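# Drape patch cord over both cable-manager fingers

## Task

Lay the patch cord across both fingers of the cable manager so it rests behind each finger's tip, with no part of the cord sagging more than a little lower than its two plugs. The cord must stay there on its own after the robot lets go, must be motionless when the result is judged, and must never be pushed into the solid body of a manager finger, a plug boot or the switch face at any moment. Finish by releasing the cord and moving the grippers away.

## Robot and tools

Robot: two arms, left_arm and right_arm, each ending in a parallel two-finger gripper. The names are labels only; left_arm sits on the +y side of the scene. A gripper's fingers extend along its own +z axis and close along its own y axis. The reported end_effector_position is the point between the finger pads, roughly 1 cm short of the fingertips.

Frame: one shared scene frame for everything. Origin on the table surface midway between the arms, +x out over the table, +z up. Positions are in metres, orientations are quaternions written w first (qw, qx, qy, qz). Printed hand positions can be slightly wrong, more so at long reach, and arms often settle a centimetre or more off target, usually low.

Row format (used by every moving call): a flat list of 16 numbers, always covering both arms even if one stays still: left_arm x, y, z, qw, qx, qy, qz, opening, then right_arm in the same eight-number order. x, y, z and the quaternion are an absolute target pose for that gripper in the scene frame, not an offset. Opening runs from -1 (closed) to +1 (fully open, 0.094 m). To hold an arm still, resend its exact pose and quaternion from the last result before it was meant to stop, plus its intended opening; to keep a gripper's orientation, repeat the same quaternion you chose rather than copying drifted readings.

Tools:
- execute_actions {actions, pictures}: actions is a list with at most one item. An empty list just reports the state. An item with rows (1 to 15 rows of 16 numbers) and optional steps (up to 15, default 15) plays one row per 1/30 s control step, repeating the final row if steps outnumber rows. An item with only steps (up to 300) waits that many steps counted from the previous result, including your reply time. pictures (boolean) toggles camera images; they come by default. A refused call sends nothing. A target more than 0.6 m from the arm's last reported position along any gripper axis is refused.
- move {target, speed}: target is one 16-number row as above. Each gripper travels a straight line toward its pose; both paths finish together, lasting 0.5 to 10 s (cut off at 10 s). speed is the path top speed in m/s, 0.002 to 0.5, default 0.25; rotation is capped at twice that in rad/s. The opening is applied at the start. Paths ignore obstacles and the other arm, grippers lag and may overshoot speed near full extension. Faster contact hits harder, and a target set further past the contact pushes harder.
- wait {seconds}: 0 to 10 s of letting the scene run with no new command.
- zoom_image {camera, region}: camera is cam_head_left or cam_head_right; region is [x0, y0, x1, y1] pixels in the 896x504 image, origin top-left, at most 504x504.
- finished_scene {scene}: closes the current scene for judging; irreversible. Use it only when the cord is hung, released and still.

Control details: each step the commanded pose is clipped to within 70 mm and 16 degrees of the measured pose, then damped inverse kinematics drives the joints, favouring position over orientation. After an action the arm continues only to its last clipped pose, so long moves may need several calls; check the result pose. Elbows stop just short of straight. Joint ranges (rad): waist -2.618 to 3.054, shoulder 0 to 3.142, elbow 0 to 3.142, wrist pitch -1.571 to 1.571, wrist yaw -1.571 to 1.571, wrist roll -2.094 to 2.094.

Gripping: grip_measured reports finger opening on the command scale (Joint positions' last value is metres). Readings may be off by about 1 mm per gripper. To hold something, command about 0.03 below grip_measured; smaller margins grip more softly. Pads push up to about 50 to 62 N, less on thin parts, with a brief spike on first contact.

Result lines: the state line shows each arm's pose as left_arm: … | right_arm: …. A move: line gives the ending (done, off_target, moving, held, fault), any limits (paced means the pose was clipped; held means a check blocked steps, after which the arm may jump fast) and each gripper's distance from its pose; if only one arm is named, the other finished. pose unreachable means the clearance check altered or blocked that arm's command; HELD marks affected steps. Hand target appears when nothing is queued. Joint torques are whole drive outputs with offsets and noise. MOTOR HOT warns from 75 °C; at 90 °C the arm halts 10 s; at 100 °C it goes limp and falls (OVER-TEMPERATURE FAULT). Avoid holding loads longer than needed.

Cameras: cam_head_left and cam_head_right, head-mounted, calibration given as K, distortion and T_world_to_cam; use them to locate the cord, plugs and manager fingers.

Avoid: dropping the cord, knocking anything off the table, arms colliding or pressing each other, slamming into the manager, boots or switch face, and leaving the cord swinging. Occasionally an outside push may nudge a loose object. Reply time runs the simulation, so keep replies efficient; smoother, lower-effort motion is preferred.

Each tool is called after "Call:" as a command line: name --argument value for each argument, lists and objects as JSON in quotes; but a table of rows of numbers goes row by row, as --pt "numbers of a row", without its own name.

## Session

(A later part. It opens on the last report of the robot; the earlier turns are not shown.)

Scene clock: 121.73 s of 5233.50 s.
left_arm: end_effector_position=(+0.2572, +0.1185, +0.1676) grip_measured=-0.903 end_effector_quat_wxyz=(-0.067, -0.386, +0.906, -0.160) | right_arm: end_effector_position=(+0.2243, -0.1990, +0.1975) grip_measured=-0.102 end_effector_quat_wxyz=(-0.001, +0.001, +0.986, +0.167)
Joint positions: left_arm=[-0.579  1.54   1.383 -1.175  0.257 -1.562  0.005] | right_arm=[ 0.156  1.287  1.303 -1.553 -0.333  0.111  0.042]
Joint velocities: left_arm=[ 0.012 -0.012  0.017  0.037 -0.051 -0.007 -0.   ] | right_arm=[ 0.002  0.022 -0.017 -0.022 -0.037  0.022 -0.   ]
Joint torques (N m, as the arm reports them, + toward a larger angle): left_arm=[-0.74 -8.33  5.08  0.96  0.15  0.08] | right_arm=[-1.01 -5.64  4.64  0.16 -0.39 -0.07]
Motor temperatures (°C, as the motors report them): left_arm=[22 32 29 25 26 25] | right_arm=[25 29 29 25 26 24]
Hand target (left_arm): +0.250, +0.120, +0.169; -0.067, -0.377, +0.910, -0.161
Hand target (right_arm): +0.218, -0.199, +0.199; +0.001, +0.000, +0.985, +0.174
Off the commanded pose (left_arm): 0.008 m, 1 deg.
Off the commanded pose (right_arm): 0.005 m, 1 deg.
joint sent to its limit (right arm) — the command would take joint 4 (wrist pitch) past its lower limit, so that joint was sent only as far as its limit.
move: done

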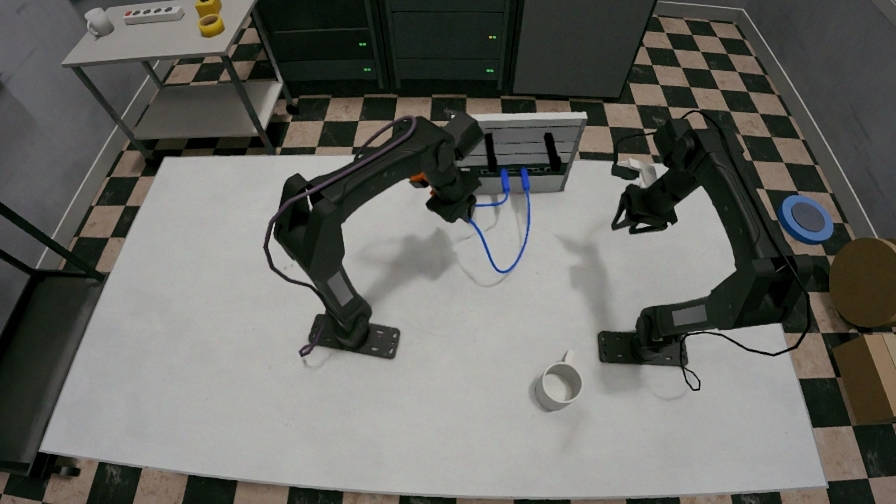

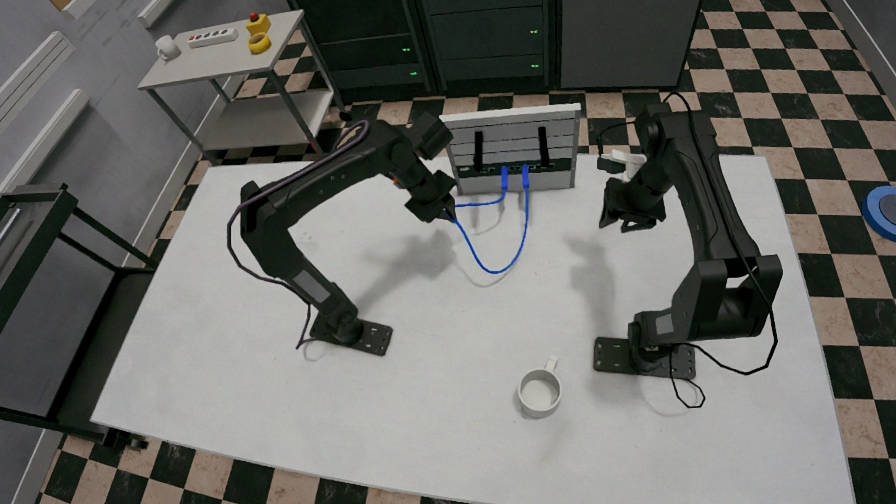

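Call:
move --target '[0.2,0.075,0.03,0,0,1,0,-1, 0.2,-0.25,0.12,0,0,1,0,-0.1]' --speed 0.12

Call:
move --target '[0.2,0.075,0.025,0,0,1,0,-0.1, 0.2,-0.25,0.12,0,0,1,0,-0.1]'

Call:
move --target '[0.17,0.15,0.09,0,-0.259,0.966,0,-0.1, 0.2,-0.25,0.12,0,0,1,0,-0.1]' --speed 0.15

Call:
zoom_image --camera "cam_head_left" --region '[420, 150, 620, 330]'

Call:
zoom_image --camera "cam_head_right" --region '[420, 150, 620, 330]'

Scene clock: 130.20 s of 5233.50 s.
left_arm: end_effector_position=(+0.2000, +0.0722, +0.0383) grip_measured=-0.903 end_effector_quat_wxyz=(-0.008, -0.010, +1.000, -0.013) | right_arm: end_effector_position=(+0.1980, -0.2500, +0.1199) grip_measured=-0.102 end_effector_quat_wxyz=(-0.016, +0.002, +1.000, +0.002)
Joint positions: left_arm=[-0.931  1.836  1.244 -0.963  0.026 -1.098  0.005] | right_arm=[ 0.208  1.193  0.969 -1.378 -0.009  0.161  0.042]
Joint velocities: left_arm=[ 0.002  0.012 -0.012  0.007 -0.007  0.007 -0.001] | right_arm=[ 0.007 -0.002 -0.022  0.007  0.007 -0.081  0.   ]
Joint torques (N m, as the arm reports them, + toward a larger angle): left_arm=[-0.71 -7.21  4.64  0.69 -0.25  0.1 ] | right_arm=[ 0.88 -5.04  4.82  0.27  0.09  0.08]
Motor temperatures (°C, as the motors report them): left_arm=[22 32 29 25 26 25] | right_arm=[25 29 28 25 26 24]
Hand target (left_arm): +0.199, +0.076, +0.030; -0.003, -0.000, +1.000, -0.000
Hand target (right_arm): +0.199, -0.250, +0.120; -0.000, -0.000, +1.000, +0.000
Off the commanded pose (left_arm): 0.009 m, 2 deg.
Off the commanded pose (right_arm): 0.002 m, 2 deg.
move: done

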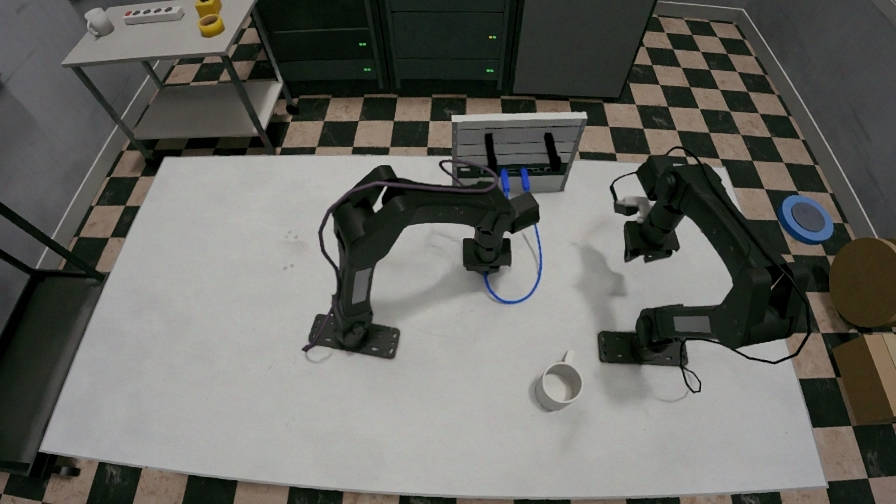

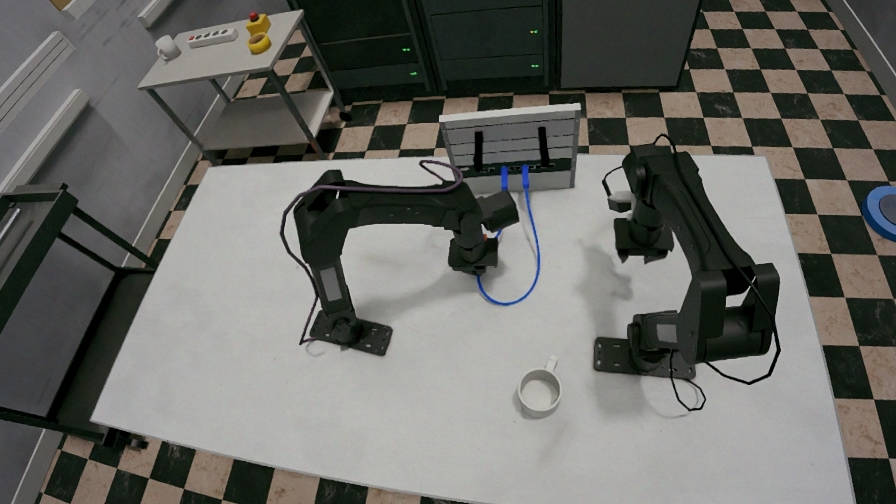

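Scene clock: 130.90 s of 5233.50 s.
left_arm: end_effector_position=(+0.2045, +0.0674, +0.0385) grip_measured=-0.102 end_effector_quat_wxyz=(+0.003, -0.010, +1.000, -0.022) | right_arm: end_effector_position=(+0.1992, -0.2501, +0.1198) grip_measured=-0.102 end_effector_quat_wxyz=(-0.014, +0.002, +1.000, +0.002)
Joint positions: left_arm=[-0.931  1.836  1.244 -0.938  0.016 -1.097  0.042] | right_arm=[ 0.208  1.193  0.969 -1.374 -0.008  0.161  0.042]
Joint velocities: left_arm=[ 0.002  0.002  0.007  0.022  0.007 -0.051 -0.   ] | right_arm=[ 0.007 -0.007 -0.007  0.007 -0.066  0.066 -0.001]
Joint torques (N m, as the arm reports them, + toward a larger angle): left_arm=[-0.77 -6.7   3.82  0.65 -0.14  0.13] | right_arm=[ 0.62 -4.61  4.97  0.25  0.09  0.05]
Motor temperatures (°C, as the motors report them): left_arm=[22 32 29 25 26 25] | right_arm=[25 29 28 25 26 24]
Hand target (left_arm): +0.200, +0.075, +0.026; -0.000, +0.000, +1.000, +0.000
Hand target (right_arm): +0.200, -0.250, +0.120; -0.000, +0.000, +1.000, +0.000
Off the commanded pose (left_arm): 0.016 m, 3 deg.
Off the commanded pose (right_arm): 0.001 m, 2 deg.
move: off_target (left_arm)

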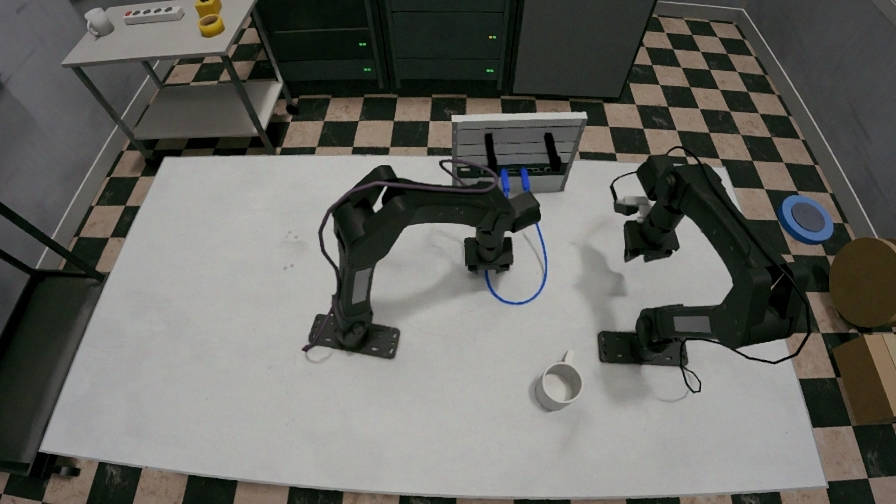

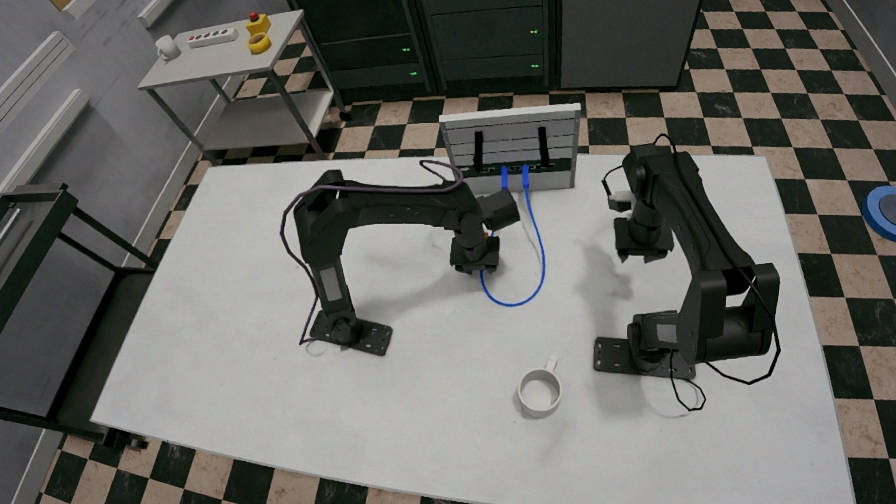

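Scene clock: 133.03 s of 5233.50 s.
left_arm: end_effector_position=(+0.1702, +0.1398, +0.0888) grip_measured=-0.102 end_effector_quat_wxyz=(-0.006, -0.248, +0.969, -0.009) | right_arm: end_effector_position=(+0.1994, -0.2500, +0.1198) grip_measured=-0.102 end_effector_quat_wxyz=(-0.013, +0.002, +1.000, +0.002)
Joint positions: left_arm=[-0.915  1.512  1.093 -1.137  0.016 -1.563  0.042] | right_arm=[ 0.208  1.193  0.969 -1.373 -0.008  0.161  0.042]
Joint velocities: left_arm=[ 0.002 -0.007  0.002 -0.066 -0.095 -0.007 -0.   ] | right_arm=[ 0.002 -0.022 -0.002  0.022 -0.007  0.051 -0.   ]
Joint torques (N m, as the arm reports them, + toward a larger angle): left_arm=[ 0.69 -7.36  4.58  0.34 -0.2  -0.09] | right_arm=[ 0.65 -4.63  5.02  0.26  0.08  0.05]
Motor temperatures (°C, as the motors report them): left_arm=[22 32 29 25 26 25] | right_arm=[25 29 28 25 26 24]
Hand target (left_arm): +0.170, +0.150, +0.089; -0.000, -0.259, +0.966, +0.000
Hand target (right_arm): +0.200, -0.250, +0.120; -0.000, +0.000, +1.000, +0.000
Off the commanded pose (left_arm): 0.010 m, 2 deg.
Off the commanded pose (right_arm): 0.001 m, 2 deg.
move: done

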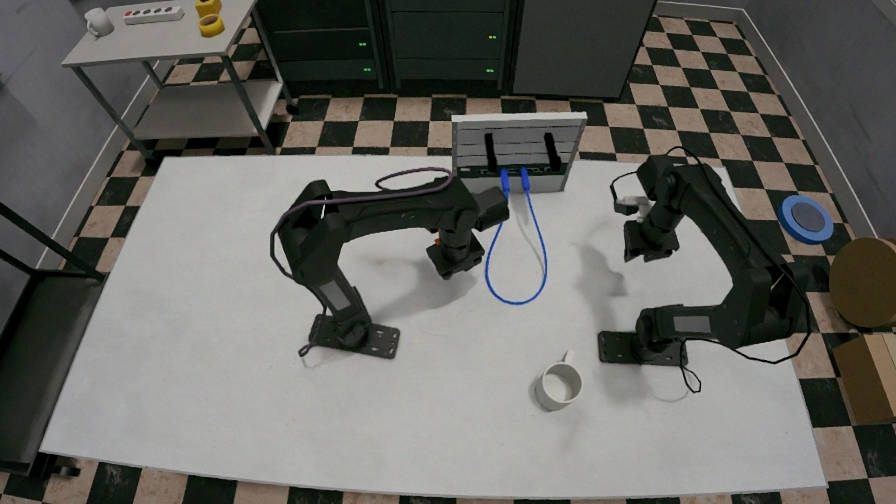

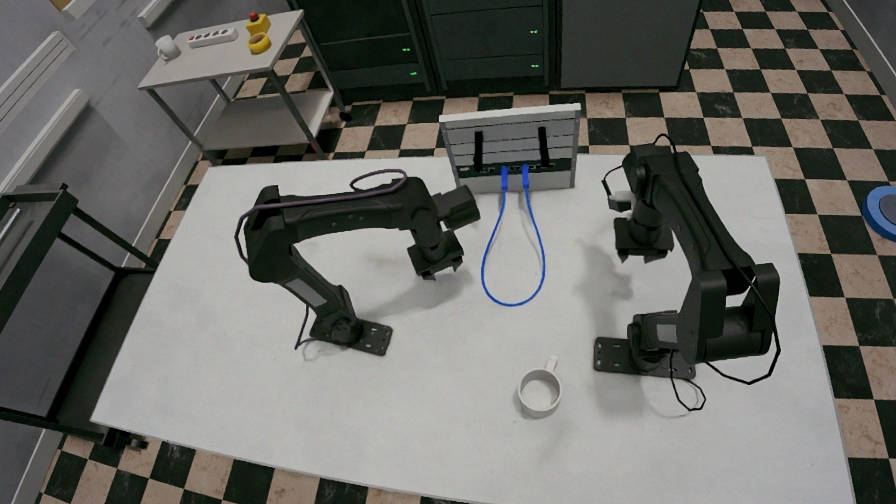

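Region (420, 150, 620, 330) of cam_head_left's 896x504 image, scaled by 2.520, with more detail than that image has; it fills the top 454 rows of this view, and the rest is white.

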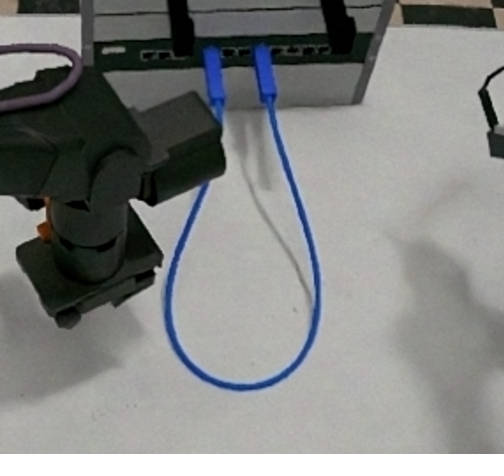

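Region (420, 150, 620, 330) of cam_head_right's 896x504 image, scaled by 2.520, with more detail than that image has; it fills the top 454 rows of this view, and the rest is white.

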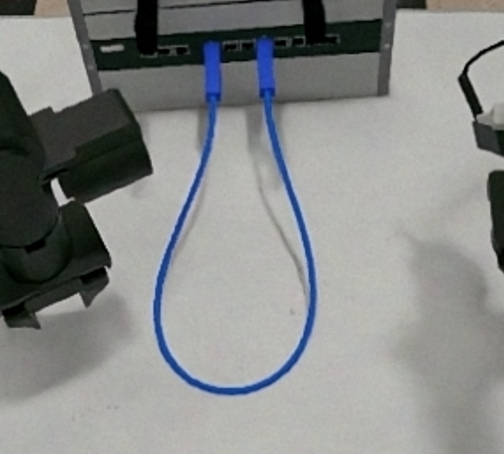

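Call:
move --target '[0.16,0.052,0.065,0,-0.259,0.966,0,-0.1, 0.2,-0.25,0.12,0,0,1,0,-0.1]' --speed 0.15

Call:
move --target '[0.16,0.052,-0.002,0,-0.259,0.966,0,-0.1, 0.2,-0.25,0.12,0,0,1,0,-0.1]' --speed 0.12

Call:
zoom_image --camera "cam_head_left" --region '[420, 200, 600, 330]'

Call:
zoom_image --camera "cam_head_right" --region '[420, 200, 600, 330]'

Scene clock: 136.10 s of 5233.50 s.
left_arm: end_effector_position=(+0.1579, +0.0549, +0.0654) grip_measured=-0.102 end_effector_quat_wxyz=(-0.007, -0.256, +0.967, -0.003) | right_arm: end_effector_position=(+0.1994, -0.2500, +0.1198) grip_measured=-0.102 end_effector_quat_wxyz=(-0.013, +0.002, +1.000, +0.002)
Joint positions: left_arm=[-1.075  1.812  1.327 -1.081  0.015 -1.739  0.042] | right_arm=[ 0.208  1.193  0.969 -1.373 -0.008  0.161  0.042]
Joint velocities: left_arm=[-0.002  0.022 -0.007 -0.022 -0.007 -0.125  0.   ] | right_arm=[ 0.007  0.002  0.007 -0.022 -0.037  0.007 -0.001]
Joint torques (N m, as the arm reports them, + toward a larger angle): left_arm=[-0.57 -7.24  7.29  0.39 -0.17 -0.08] | right_arm=[ 0.65 -4.62  4.97  0.28  0.1   0.06]
Motor temperatures (°C, as the motors report them): left_arm=[22 32 29 25 26 25] | right_arm=[25 28 28 25 26 24]
Hand target (left_arm): +0.159, +0.052, +0.066; -0.001, -0.259, +0.966, +0.000
Hand target (right_arm): +0.200, -0.250, +0.120; -0.000, +0.000, +1.000, +0.000
Off the commanded pose (left_arm): 0.004 m, 1 deg.
Off the commanded pose (right_arm): 0.001 m, 2 deg.
move: done

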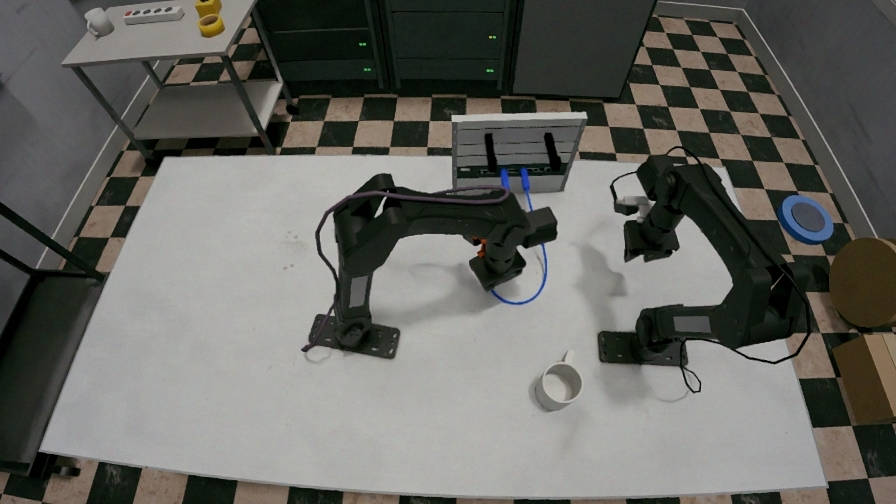

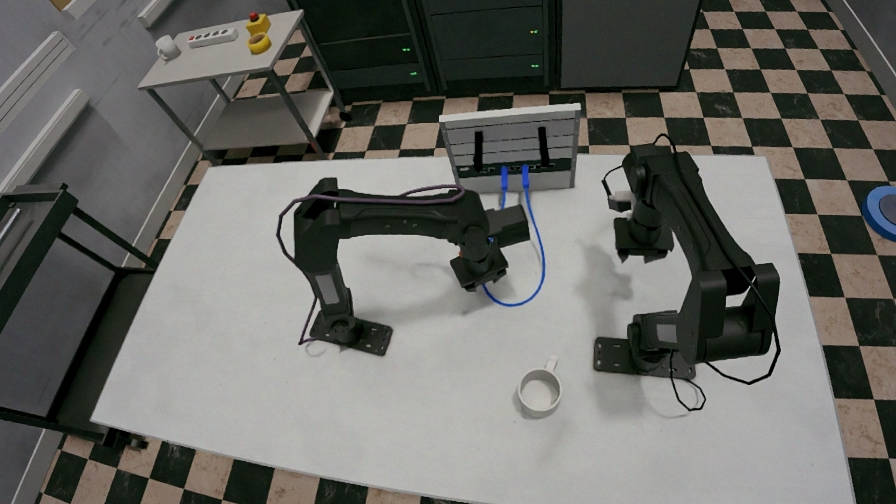

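Scene clock: 137.10 s of 5233.50 s.
left_arm: end_effector_position=(+0.1609, +0.0470, +0.0119) grip_measured=-0.102 end_effector_quat_wxyz=(-0.006, -0.257, +0.966, -0.014) | right_arm: end_effector_position=(+0.1994, -0.2501, +0.1198) grip_measured=-0.102 end_effector_quat_wxyz=(-0.013, +0.002, +1.000, +0.002)
Joint positions: left_arm=[-1.075  1.892  1.205 -0.857  0.015 -1.741  0.042] | right_arm=[ 0.208  1.193  0.969 -1.373 -0.008  0.161  0.042]
Joint velocities: left_arm=[-0.012 -0.007 -0.007  0.022 -0.066 -0.051 -0.001] | right_arm=[ 0.007  0.007  0.002  0.022 -0.066 -0.066  0.   ]
Joint torques (N m, as the arm reports them, + toward a larger angle): left_arm=[-0.45 -6.7   3.91  0.81 -0.19 -0.11] | right_arm=[ 0.64 -4.66  4.99  0.27  0.11  0.06]
Motor temperatures (°C, as the motors report them): left_arm=[22 32 29 25 26 25] | right_arm=[25 28 28 25 26 24]
Hand target (left_arm): +0.160, +0.052, -0.001; -0.000, -0.259, +0.966, -0.000
Hand target (right_arm): +0.200, -0.250, +0.120; -0.000, +0.000, +1.000, +0.000
Off the commanded pose (left_arm): 0.015 m, 2 deg.
Off the commanded pose (right_arm): 0.001 m, 2 deg.
move: off_target (left_arm)

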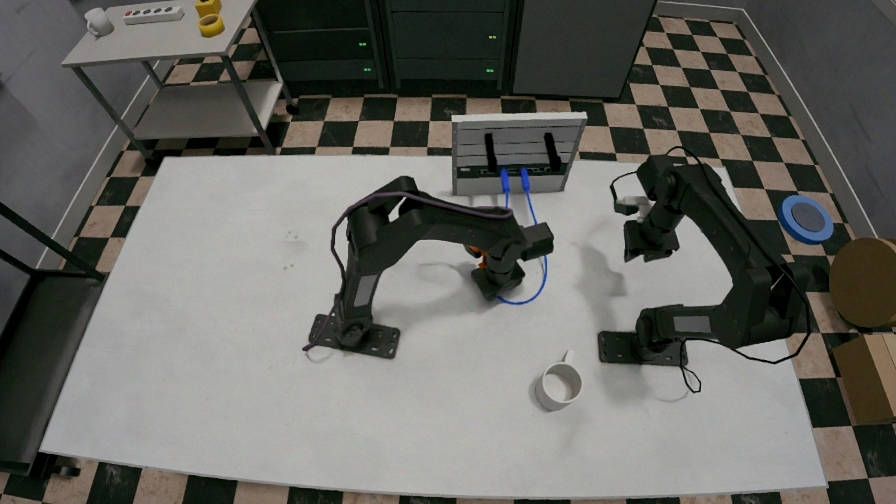

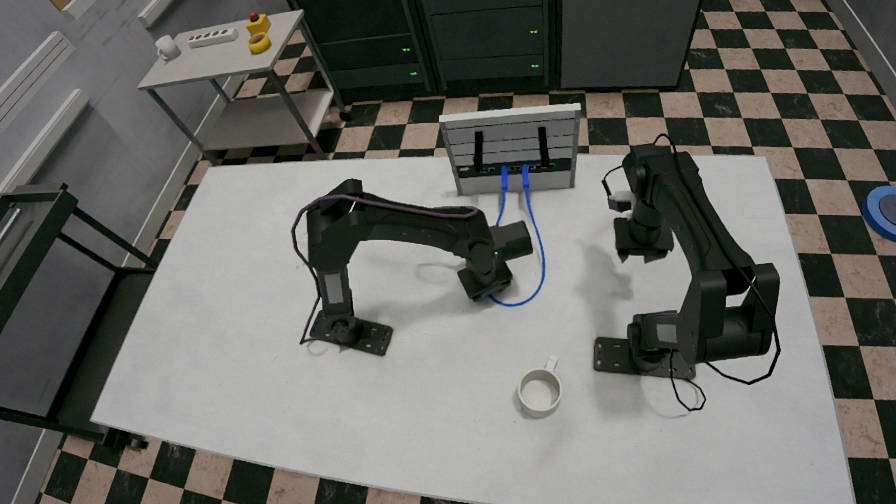

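Region (420, 200, 600, 330) of cam_head_left's 896x504 image, scaled by 2.800, with more detail than that image has.

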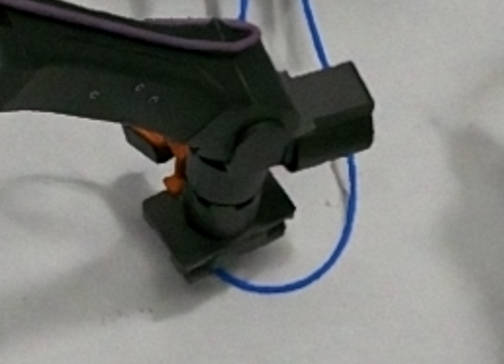

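Region (420, 200, 600, 330) of cam_head_right's 896x504 image, scaled by 2.800, with more detail than that image has.

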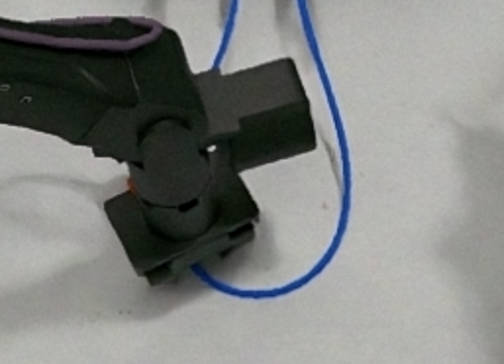

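Call:
move --target '[0.16,0.048,0.003,0,-0.259,0.966,0,-1, 0.2,-0.25,0.12,0,0,1,0,-0.1]'

Scene clock: 138.27 s of 5233.50 s.
left_arm: end_effector_position=(+0.1609, +0.0470, +0.0115) grip_measured=-0.912 end_effector_quat_wxyz=(-0.006, -0.258, +0.966, -0.014) | right_arm: end_effector_position=(+0.1994, -0.2501, +0.1198) grip_measured=-0.102 end_effector_quat_wxyz=(-0.013, +0.002, +1.000, +0.002)
Joint positions: left_arm=[-1.075  1.893  1.205 -0.857  0.015 -1.744  0.004] | right_arm=[ 0.208  1.193  0.969 -1.373 -0.008  0.161  0.042]
Joint velocities: left_arm=[-0.007 -0.012  0.002 -0.051 -0.081  0.007 -0.001] | right_arm=[ 0.007 -0.002 -0.007 -0.007 -0.066 -0.051 -0.001]
Joint torques (N m, as the arm reports them, + toward a larger angle): left_arm=[-0.71 -6.32  5.93  0.54 -0.19 -0.11] | right_arm=[ 0.61 -4.62  4.95  0.27  0.09  0.04]
Motor temperatures (°C, as the motors report them): left_arm=[22 32 29 25 26 25] | right_arm=[25 28 28 25 26 24]
Hand target (left_arm): +0.160, +0.048, +0.003; -0.000, -0.259, +0.966, -0.000
Hand target (right_arm): +0.200, -0.250, +0.120; -0.000, +0.000, +1.000, +0.000
Off the commanded pose (left_arm): 0.009 m, 2 deg.
Off the commanded pose (right_arm): 0.001 m, 2 deg.
move: done

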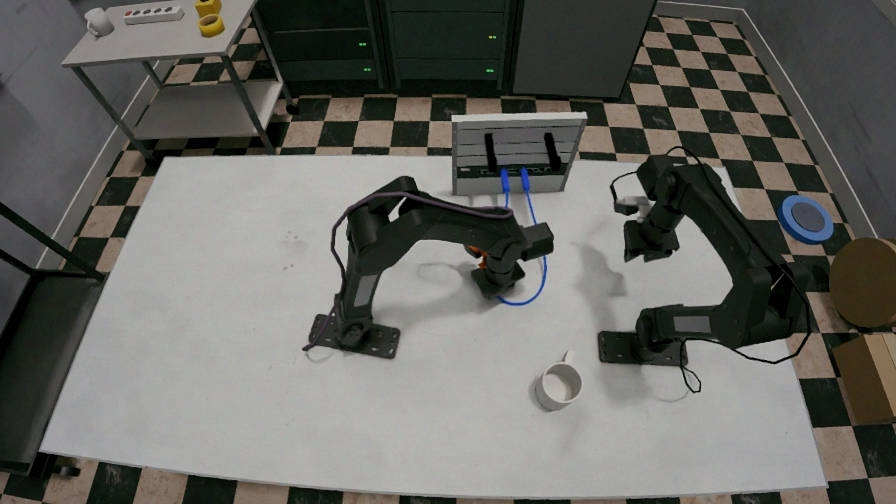

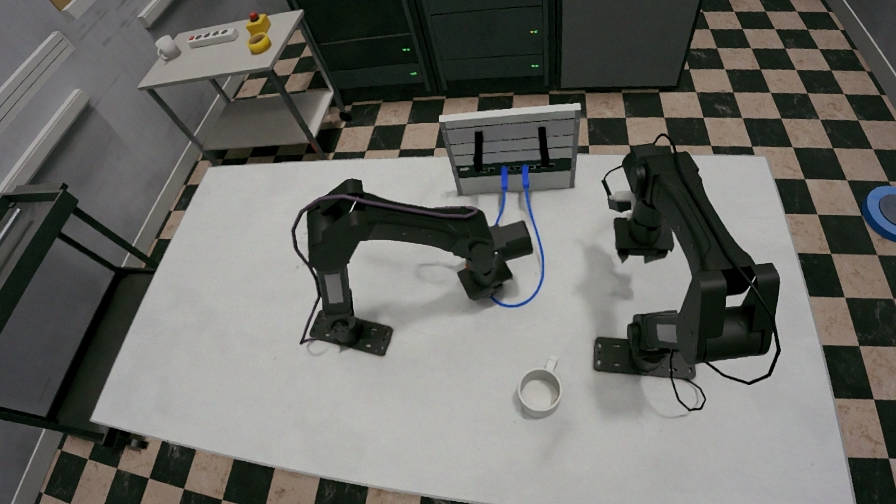

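Call:
move --target '[0.22,0.12,0.12,-0.067,-0.377,0.91,-0.161,-1, 0.2,-0.25,0.12,0,0,1,0,-0.1]' --speed 0.1

Call:
move --target '[0.275,0.125,0.275,0.007,-0.541,0.813,-0.216,-1, 0.2,-0.25,0.12,0,0,1,0,-0.1]' --speed 0.08

Call:
zoom_image --camera "cam_head_left" --region '[400, 80, 660, 280]'

Call:
zoom_image --camera "cam_head_right" --region '[400, 80, 660, 280]'

Scene clock: 142.60 s of 5233.50 s.
left_arm: end_effector_position=(+0.2229, +0.1151, +0.1162) grip_measured=-0.913 end_effector_quat_wxyz=(-0.062, -0.378, +0.910, -0.160) | right_arm: end_effector_position=(+0.1994, -0.2501, +0.1198) grip_measured=-0.102 end_effector_quat_wxyz=(-0.013, +0.002, +1.000, +0.002)
Joint positions: left_arm=[-0.683  1.451  1.096 -0.951  0.224 -1.648  0.004] | right_arm=[ 0.208  1.193  0.969 -1.373 -0.008  0.161  0.042]
Joint velocities: left_arm=[ 0.017 -0.012 -0.007  0.007  0.022  0.066 -0.001] | right_arm=[-0.017  0.022  0.007 -0.022 -0.022  0.022 -0.001]
Joint torques (N m, as the arm reports them, + toward a larger angle): left_arm=[ 0.68 -7.13  5.96  0.88  0.19  0.14] | right_arm=[ 0.65 -4.65  4.99  0.27  0.09  0.04]
Motor temperatures (°C, as the motors report them): left_arm=[22 32 29 25 26 25] | right_arm=[25 28 28 25 26 24]
Hand target (left_arm): +0.221, +0.119, +0.120; -0.064, -0.376, +0.910, -0.162
Hand target (right_arm): +0.200, -0.250, +0.120; -0.000, +0.000, +1.000, +0.000
Off the commanded pose (left_arm): 0.007 m, 1 deg.
Off the commanded pose (right_arm): 0.001 m, 2 deg.
move: done

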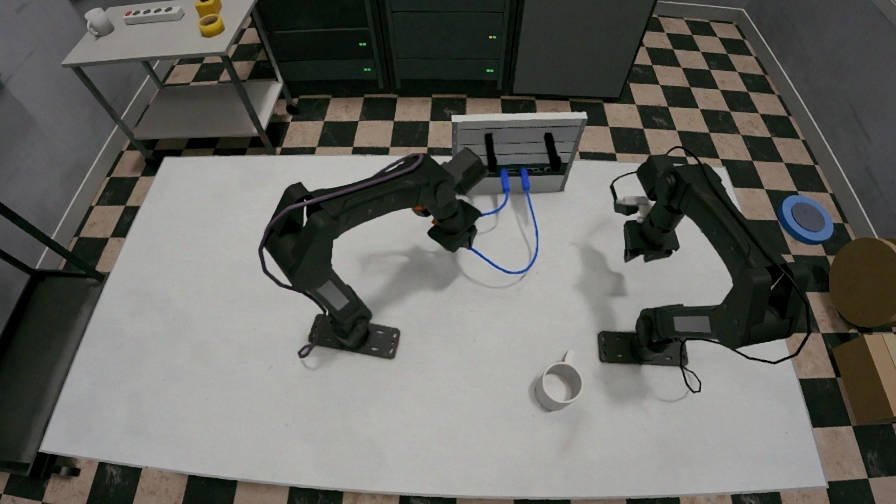

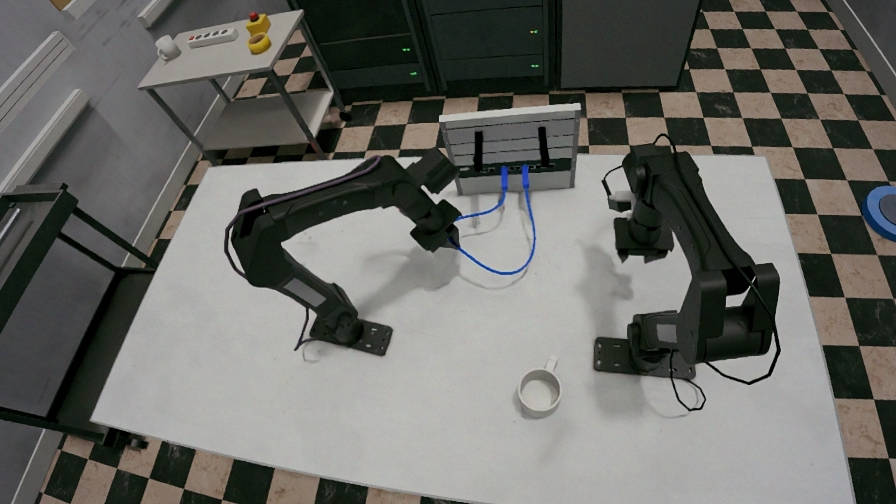

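Scene clock: 145.73 s of 5233.50 s.
left_arm: end_effector_position=(+0.2725, +0.1164, +0.2740) grip_measured=-0.913 end_effector_quat_wxyz=(-0.000, -0.528, +0.818, -0.228) | right_arm: end_effector_position=(+0.1994, -0.2501, +0.1198) grip_measured=-0.102 end_effector_quat_wxyz=(-0.013, +0.002, +1.000, +0.002)
Joint positions: left_arm=[-0.639  1.505  1.738 -1.353  0.094 -1.953  0.004] | right_arm=[ 0.208  1.193  0.969 -1.373 -0.008  0.161  0.042]
Joint velocities: left_arm=[-0.002 -0.017  0.002 -0.022  0.007  0.007  0.001] | right_arm=[ 0.007 -0.007  0.022  0.007  0.022  0.051  0.002]
Joint torques (N m, as the arm reports them, + toward a larger angle): left_arm=[ 0.78 -4.9   7.77  1.07 -0.21 -0.05] | right_arm=[ 0.65 -4.7   4.99  0.26  0.09  0.06]
Motor temperatures (°C, as the motors report them): left_arm=[22 32 29 25 26 25] | right_arm=[25 28 28 25 26 24]
Hand target (left_arm): +0.275, +0.125, +0.275; +0.008, -0.540, +0.813, -0.216
Hand target (right_arm): +0.200, -0.250, +0.120; -0.000, +0.000, +1.000, +0.000
Off the commanded pose (left_arm): 0.009 m, 2 deg.
Off the commanded pose (right_arm): 0.001 m, 2 deg.
move: done

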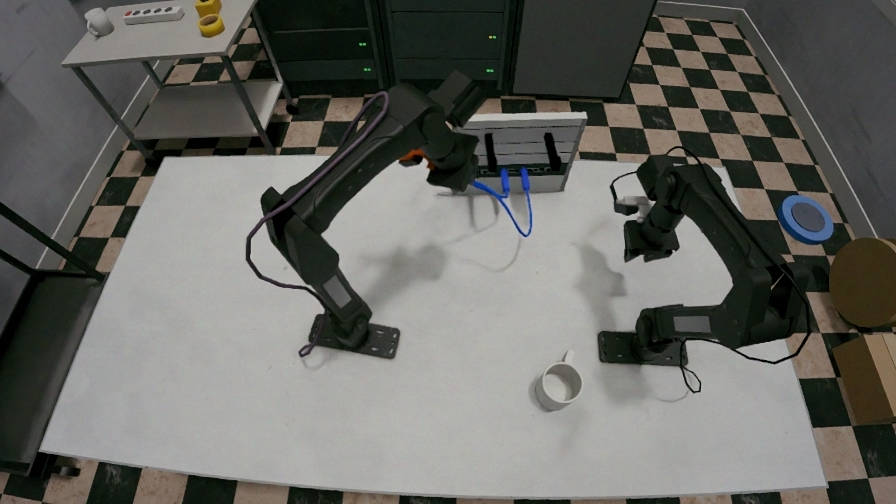

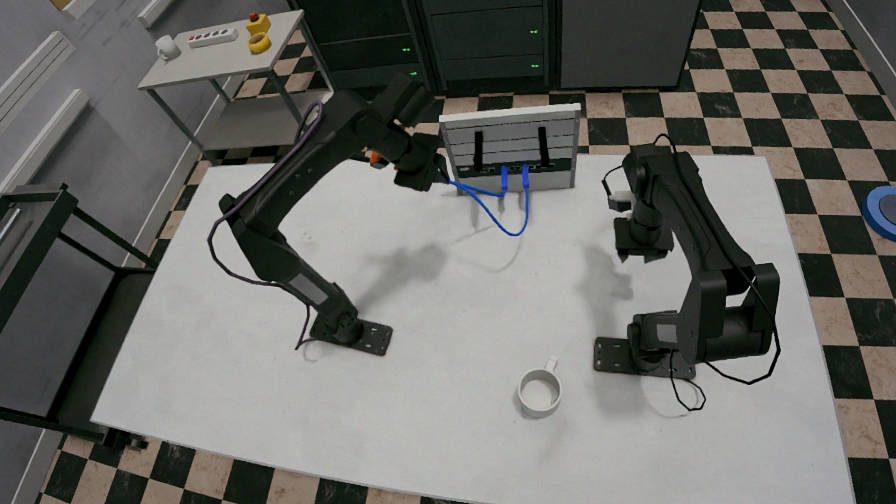

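Region (400, 80, 660, 280) of cam_head_left's 896x504 image, scaled by 1.938, with more detail than that image has; it fills the top 388 rows of this view, and the rest is white.

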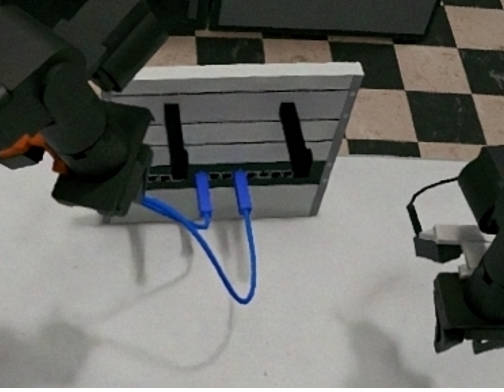

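Region (400, 80, 660, 280) of cam_head_right's 896x504 image, scaled by 1.938, with more detail than that image has; it fills the top 388 rows of this view, and the rest is white.

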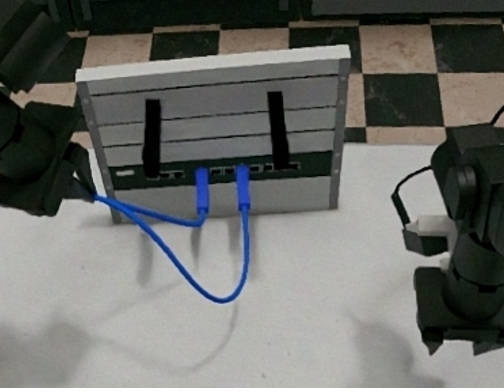

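Call:
move --target '[0.275,0.125,0.275,0.007,-0.541,0.813,-0.216,-1, 0.255,-0.06,0.25,0.271,-0.653,0.653,0.271,0.3]' --speed 0.15

Call:
zoom_image --camera "cam_head_left" --region '[400, 80, 660, 280]'

Call:
zoom_image --camera "cam_head_right" --region '[400, 80, 660, 280]'

Scene clock: 155.73 s of 5233.50 s.
left_arm: end_effector_position=(+0.2727, +0.1161, +0.2742) grip_measured=-0.913 end_effector_quat_wxyz=(-0.000, -0.528, +0.818, -0.229) | right_arm: end_effector_position=(+0.2577, -0.0677, +0.2394) grip_measured=+0.298 end_effector_quat_wxyz=(-0.262, +0.646, -0.667, -0.262)
Joint positions: left_arm=[-0.639  1.505  1.738 -1.352  0.094 -1.953  0.004] | right_arm=[ 0.426  1.38   1.368 -1.214 -0.689 -1.04   0.061]
Joint velocities: left_arm=[ 0.012  0.007 -0.007 -0.051  0.007 -0.051  0.   ] | right_arm=[ 0.007  0.002 -0.027  0.007 -0.066 -0.095 -0.001]
Joint torques (N m, as the arm reports them, + toward a larger angle): left_arm=[ 0.93 -5.15  7.42  1.06 -0.2  -0.09] | right_arm=[ 0.87 -3.99  9.04  0.71 -0.68 -0.07]
Motor temperatures (°C, as the motors report them): left_arm=[22 31 30 25 26 25] | right_arm=[25 28 29 25 26 24]
Hand target (left_arm): +0.275, +0.125, +0.275; +0.007, -0.541, +0.813, -0.216
Hand target (right_arm): +0.259, -0.060, +0.249; -0.272, +0.652, -0.654, -0.270
Off the commanded pose (left_arm): 0.009 m, 2 deg.
Off the commanded pose (right_arm): 0.013 m, 2 deg.
After step 90, 0.77 s passed at rest.
move: off_target (right_arm)

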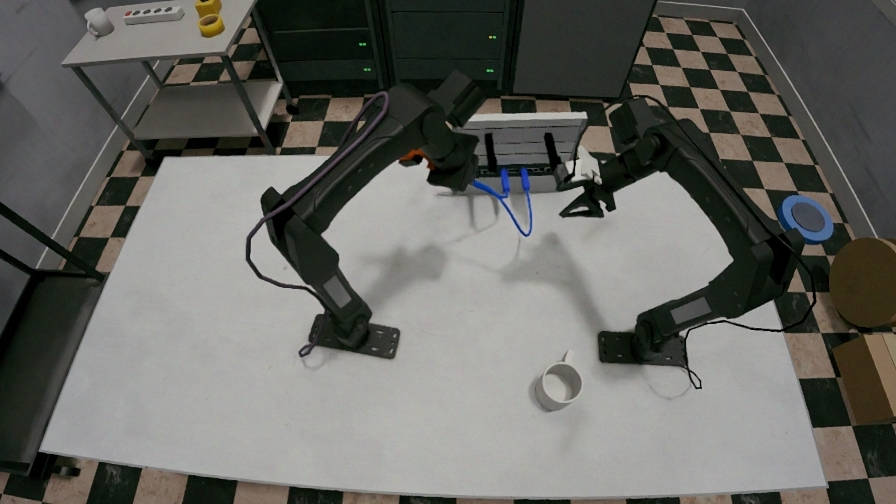

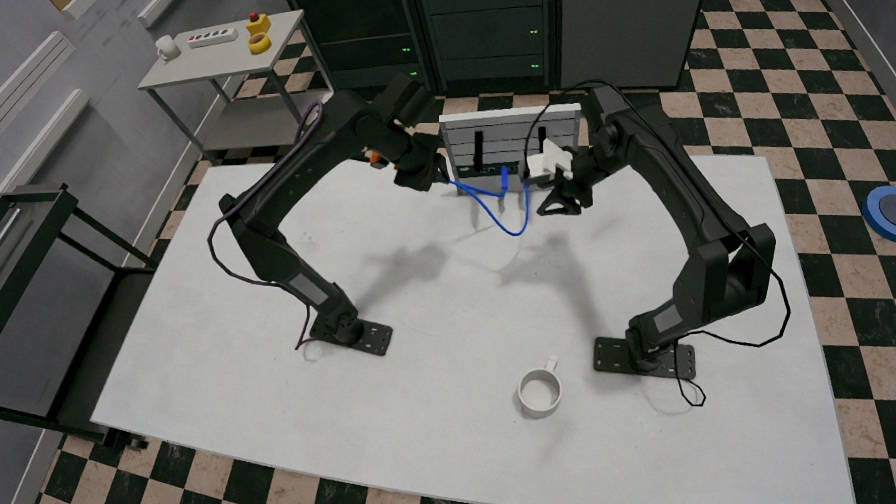

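Region (400, 80, 660, 280) of cam_head_left's 896x504 image, scaled by 1.938, with more detail than that image has; it fills the top 388 rows of this view, and the rest is white.

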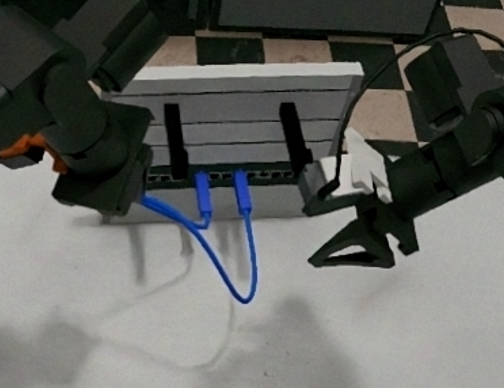

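Region (400, 80, 660, 280) of cam_head_right's 896x504 image, scaled by 1.938, with more detail than that image has; it fills the top 388 rows of this view, and the rest is white.

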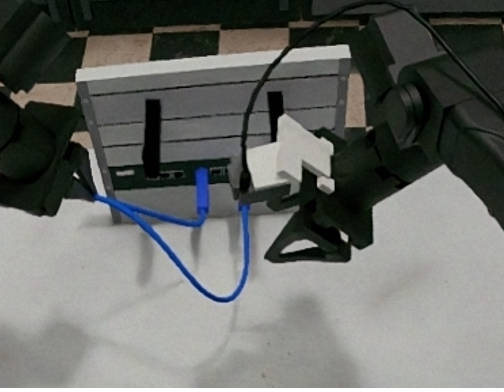

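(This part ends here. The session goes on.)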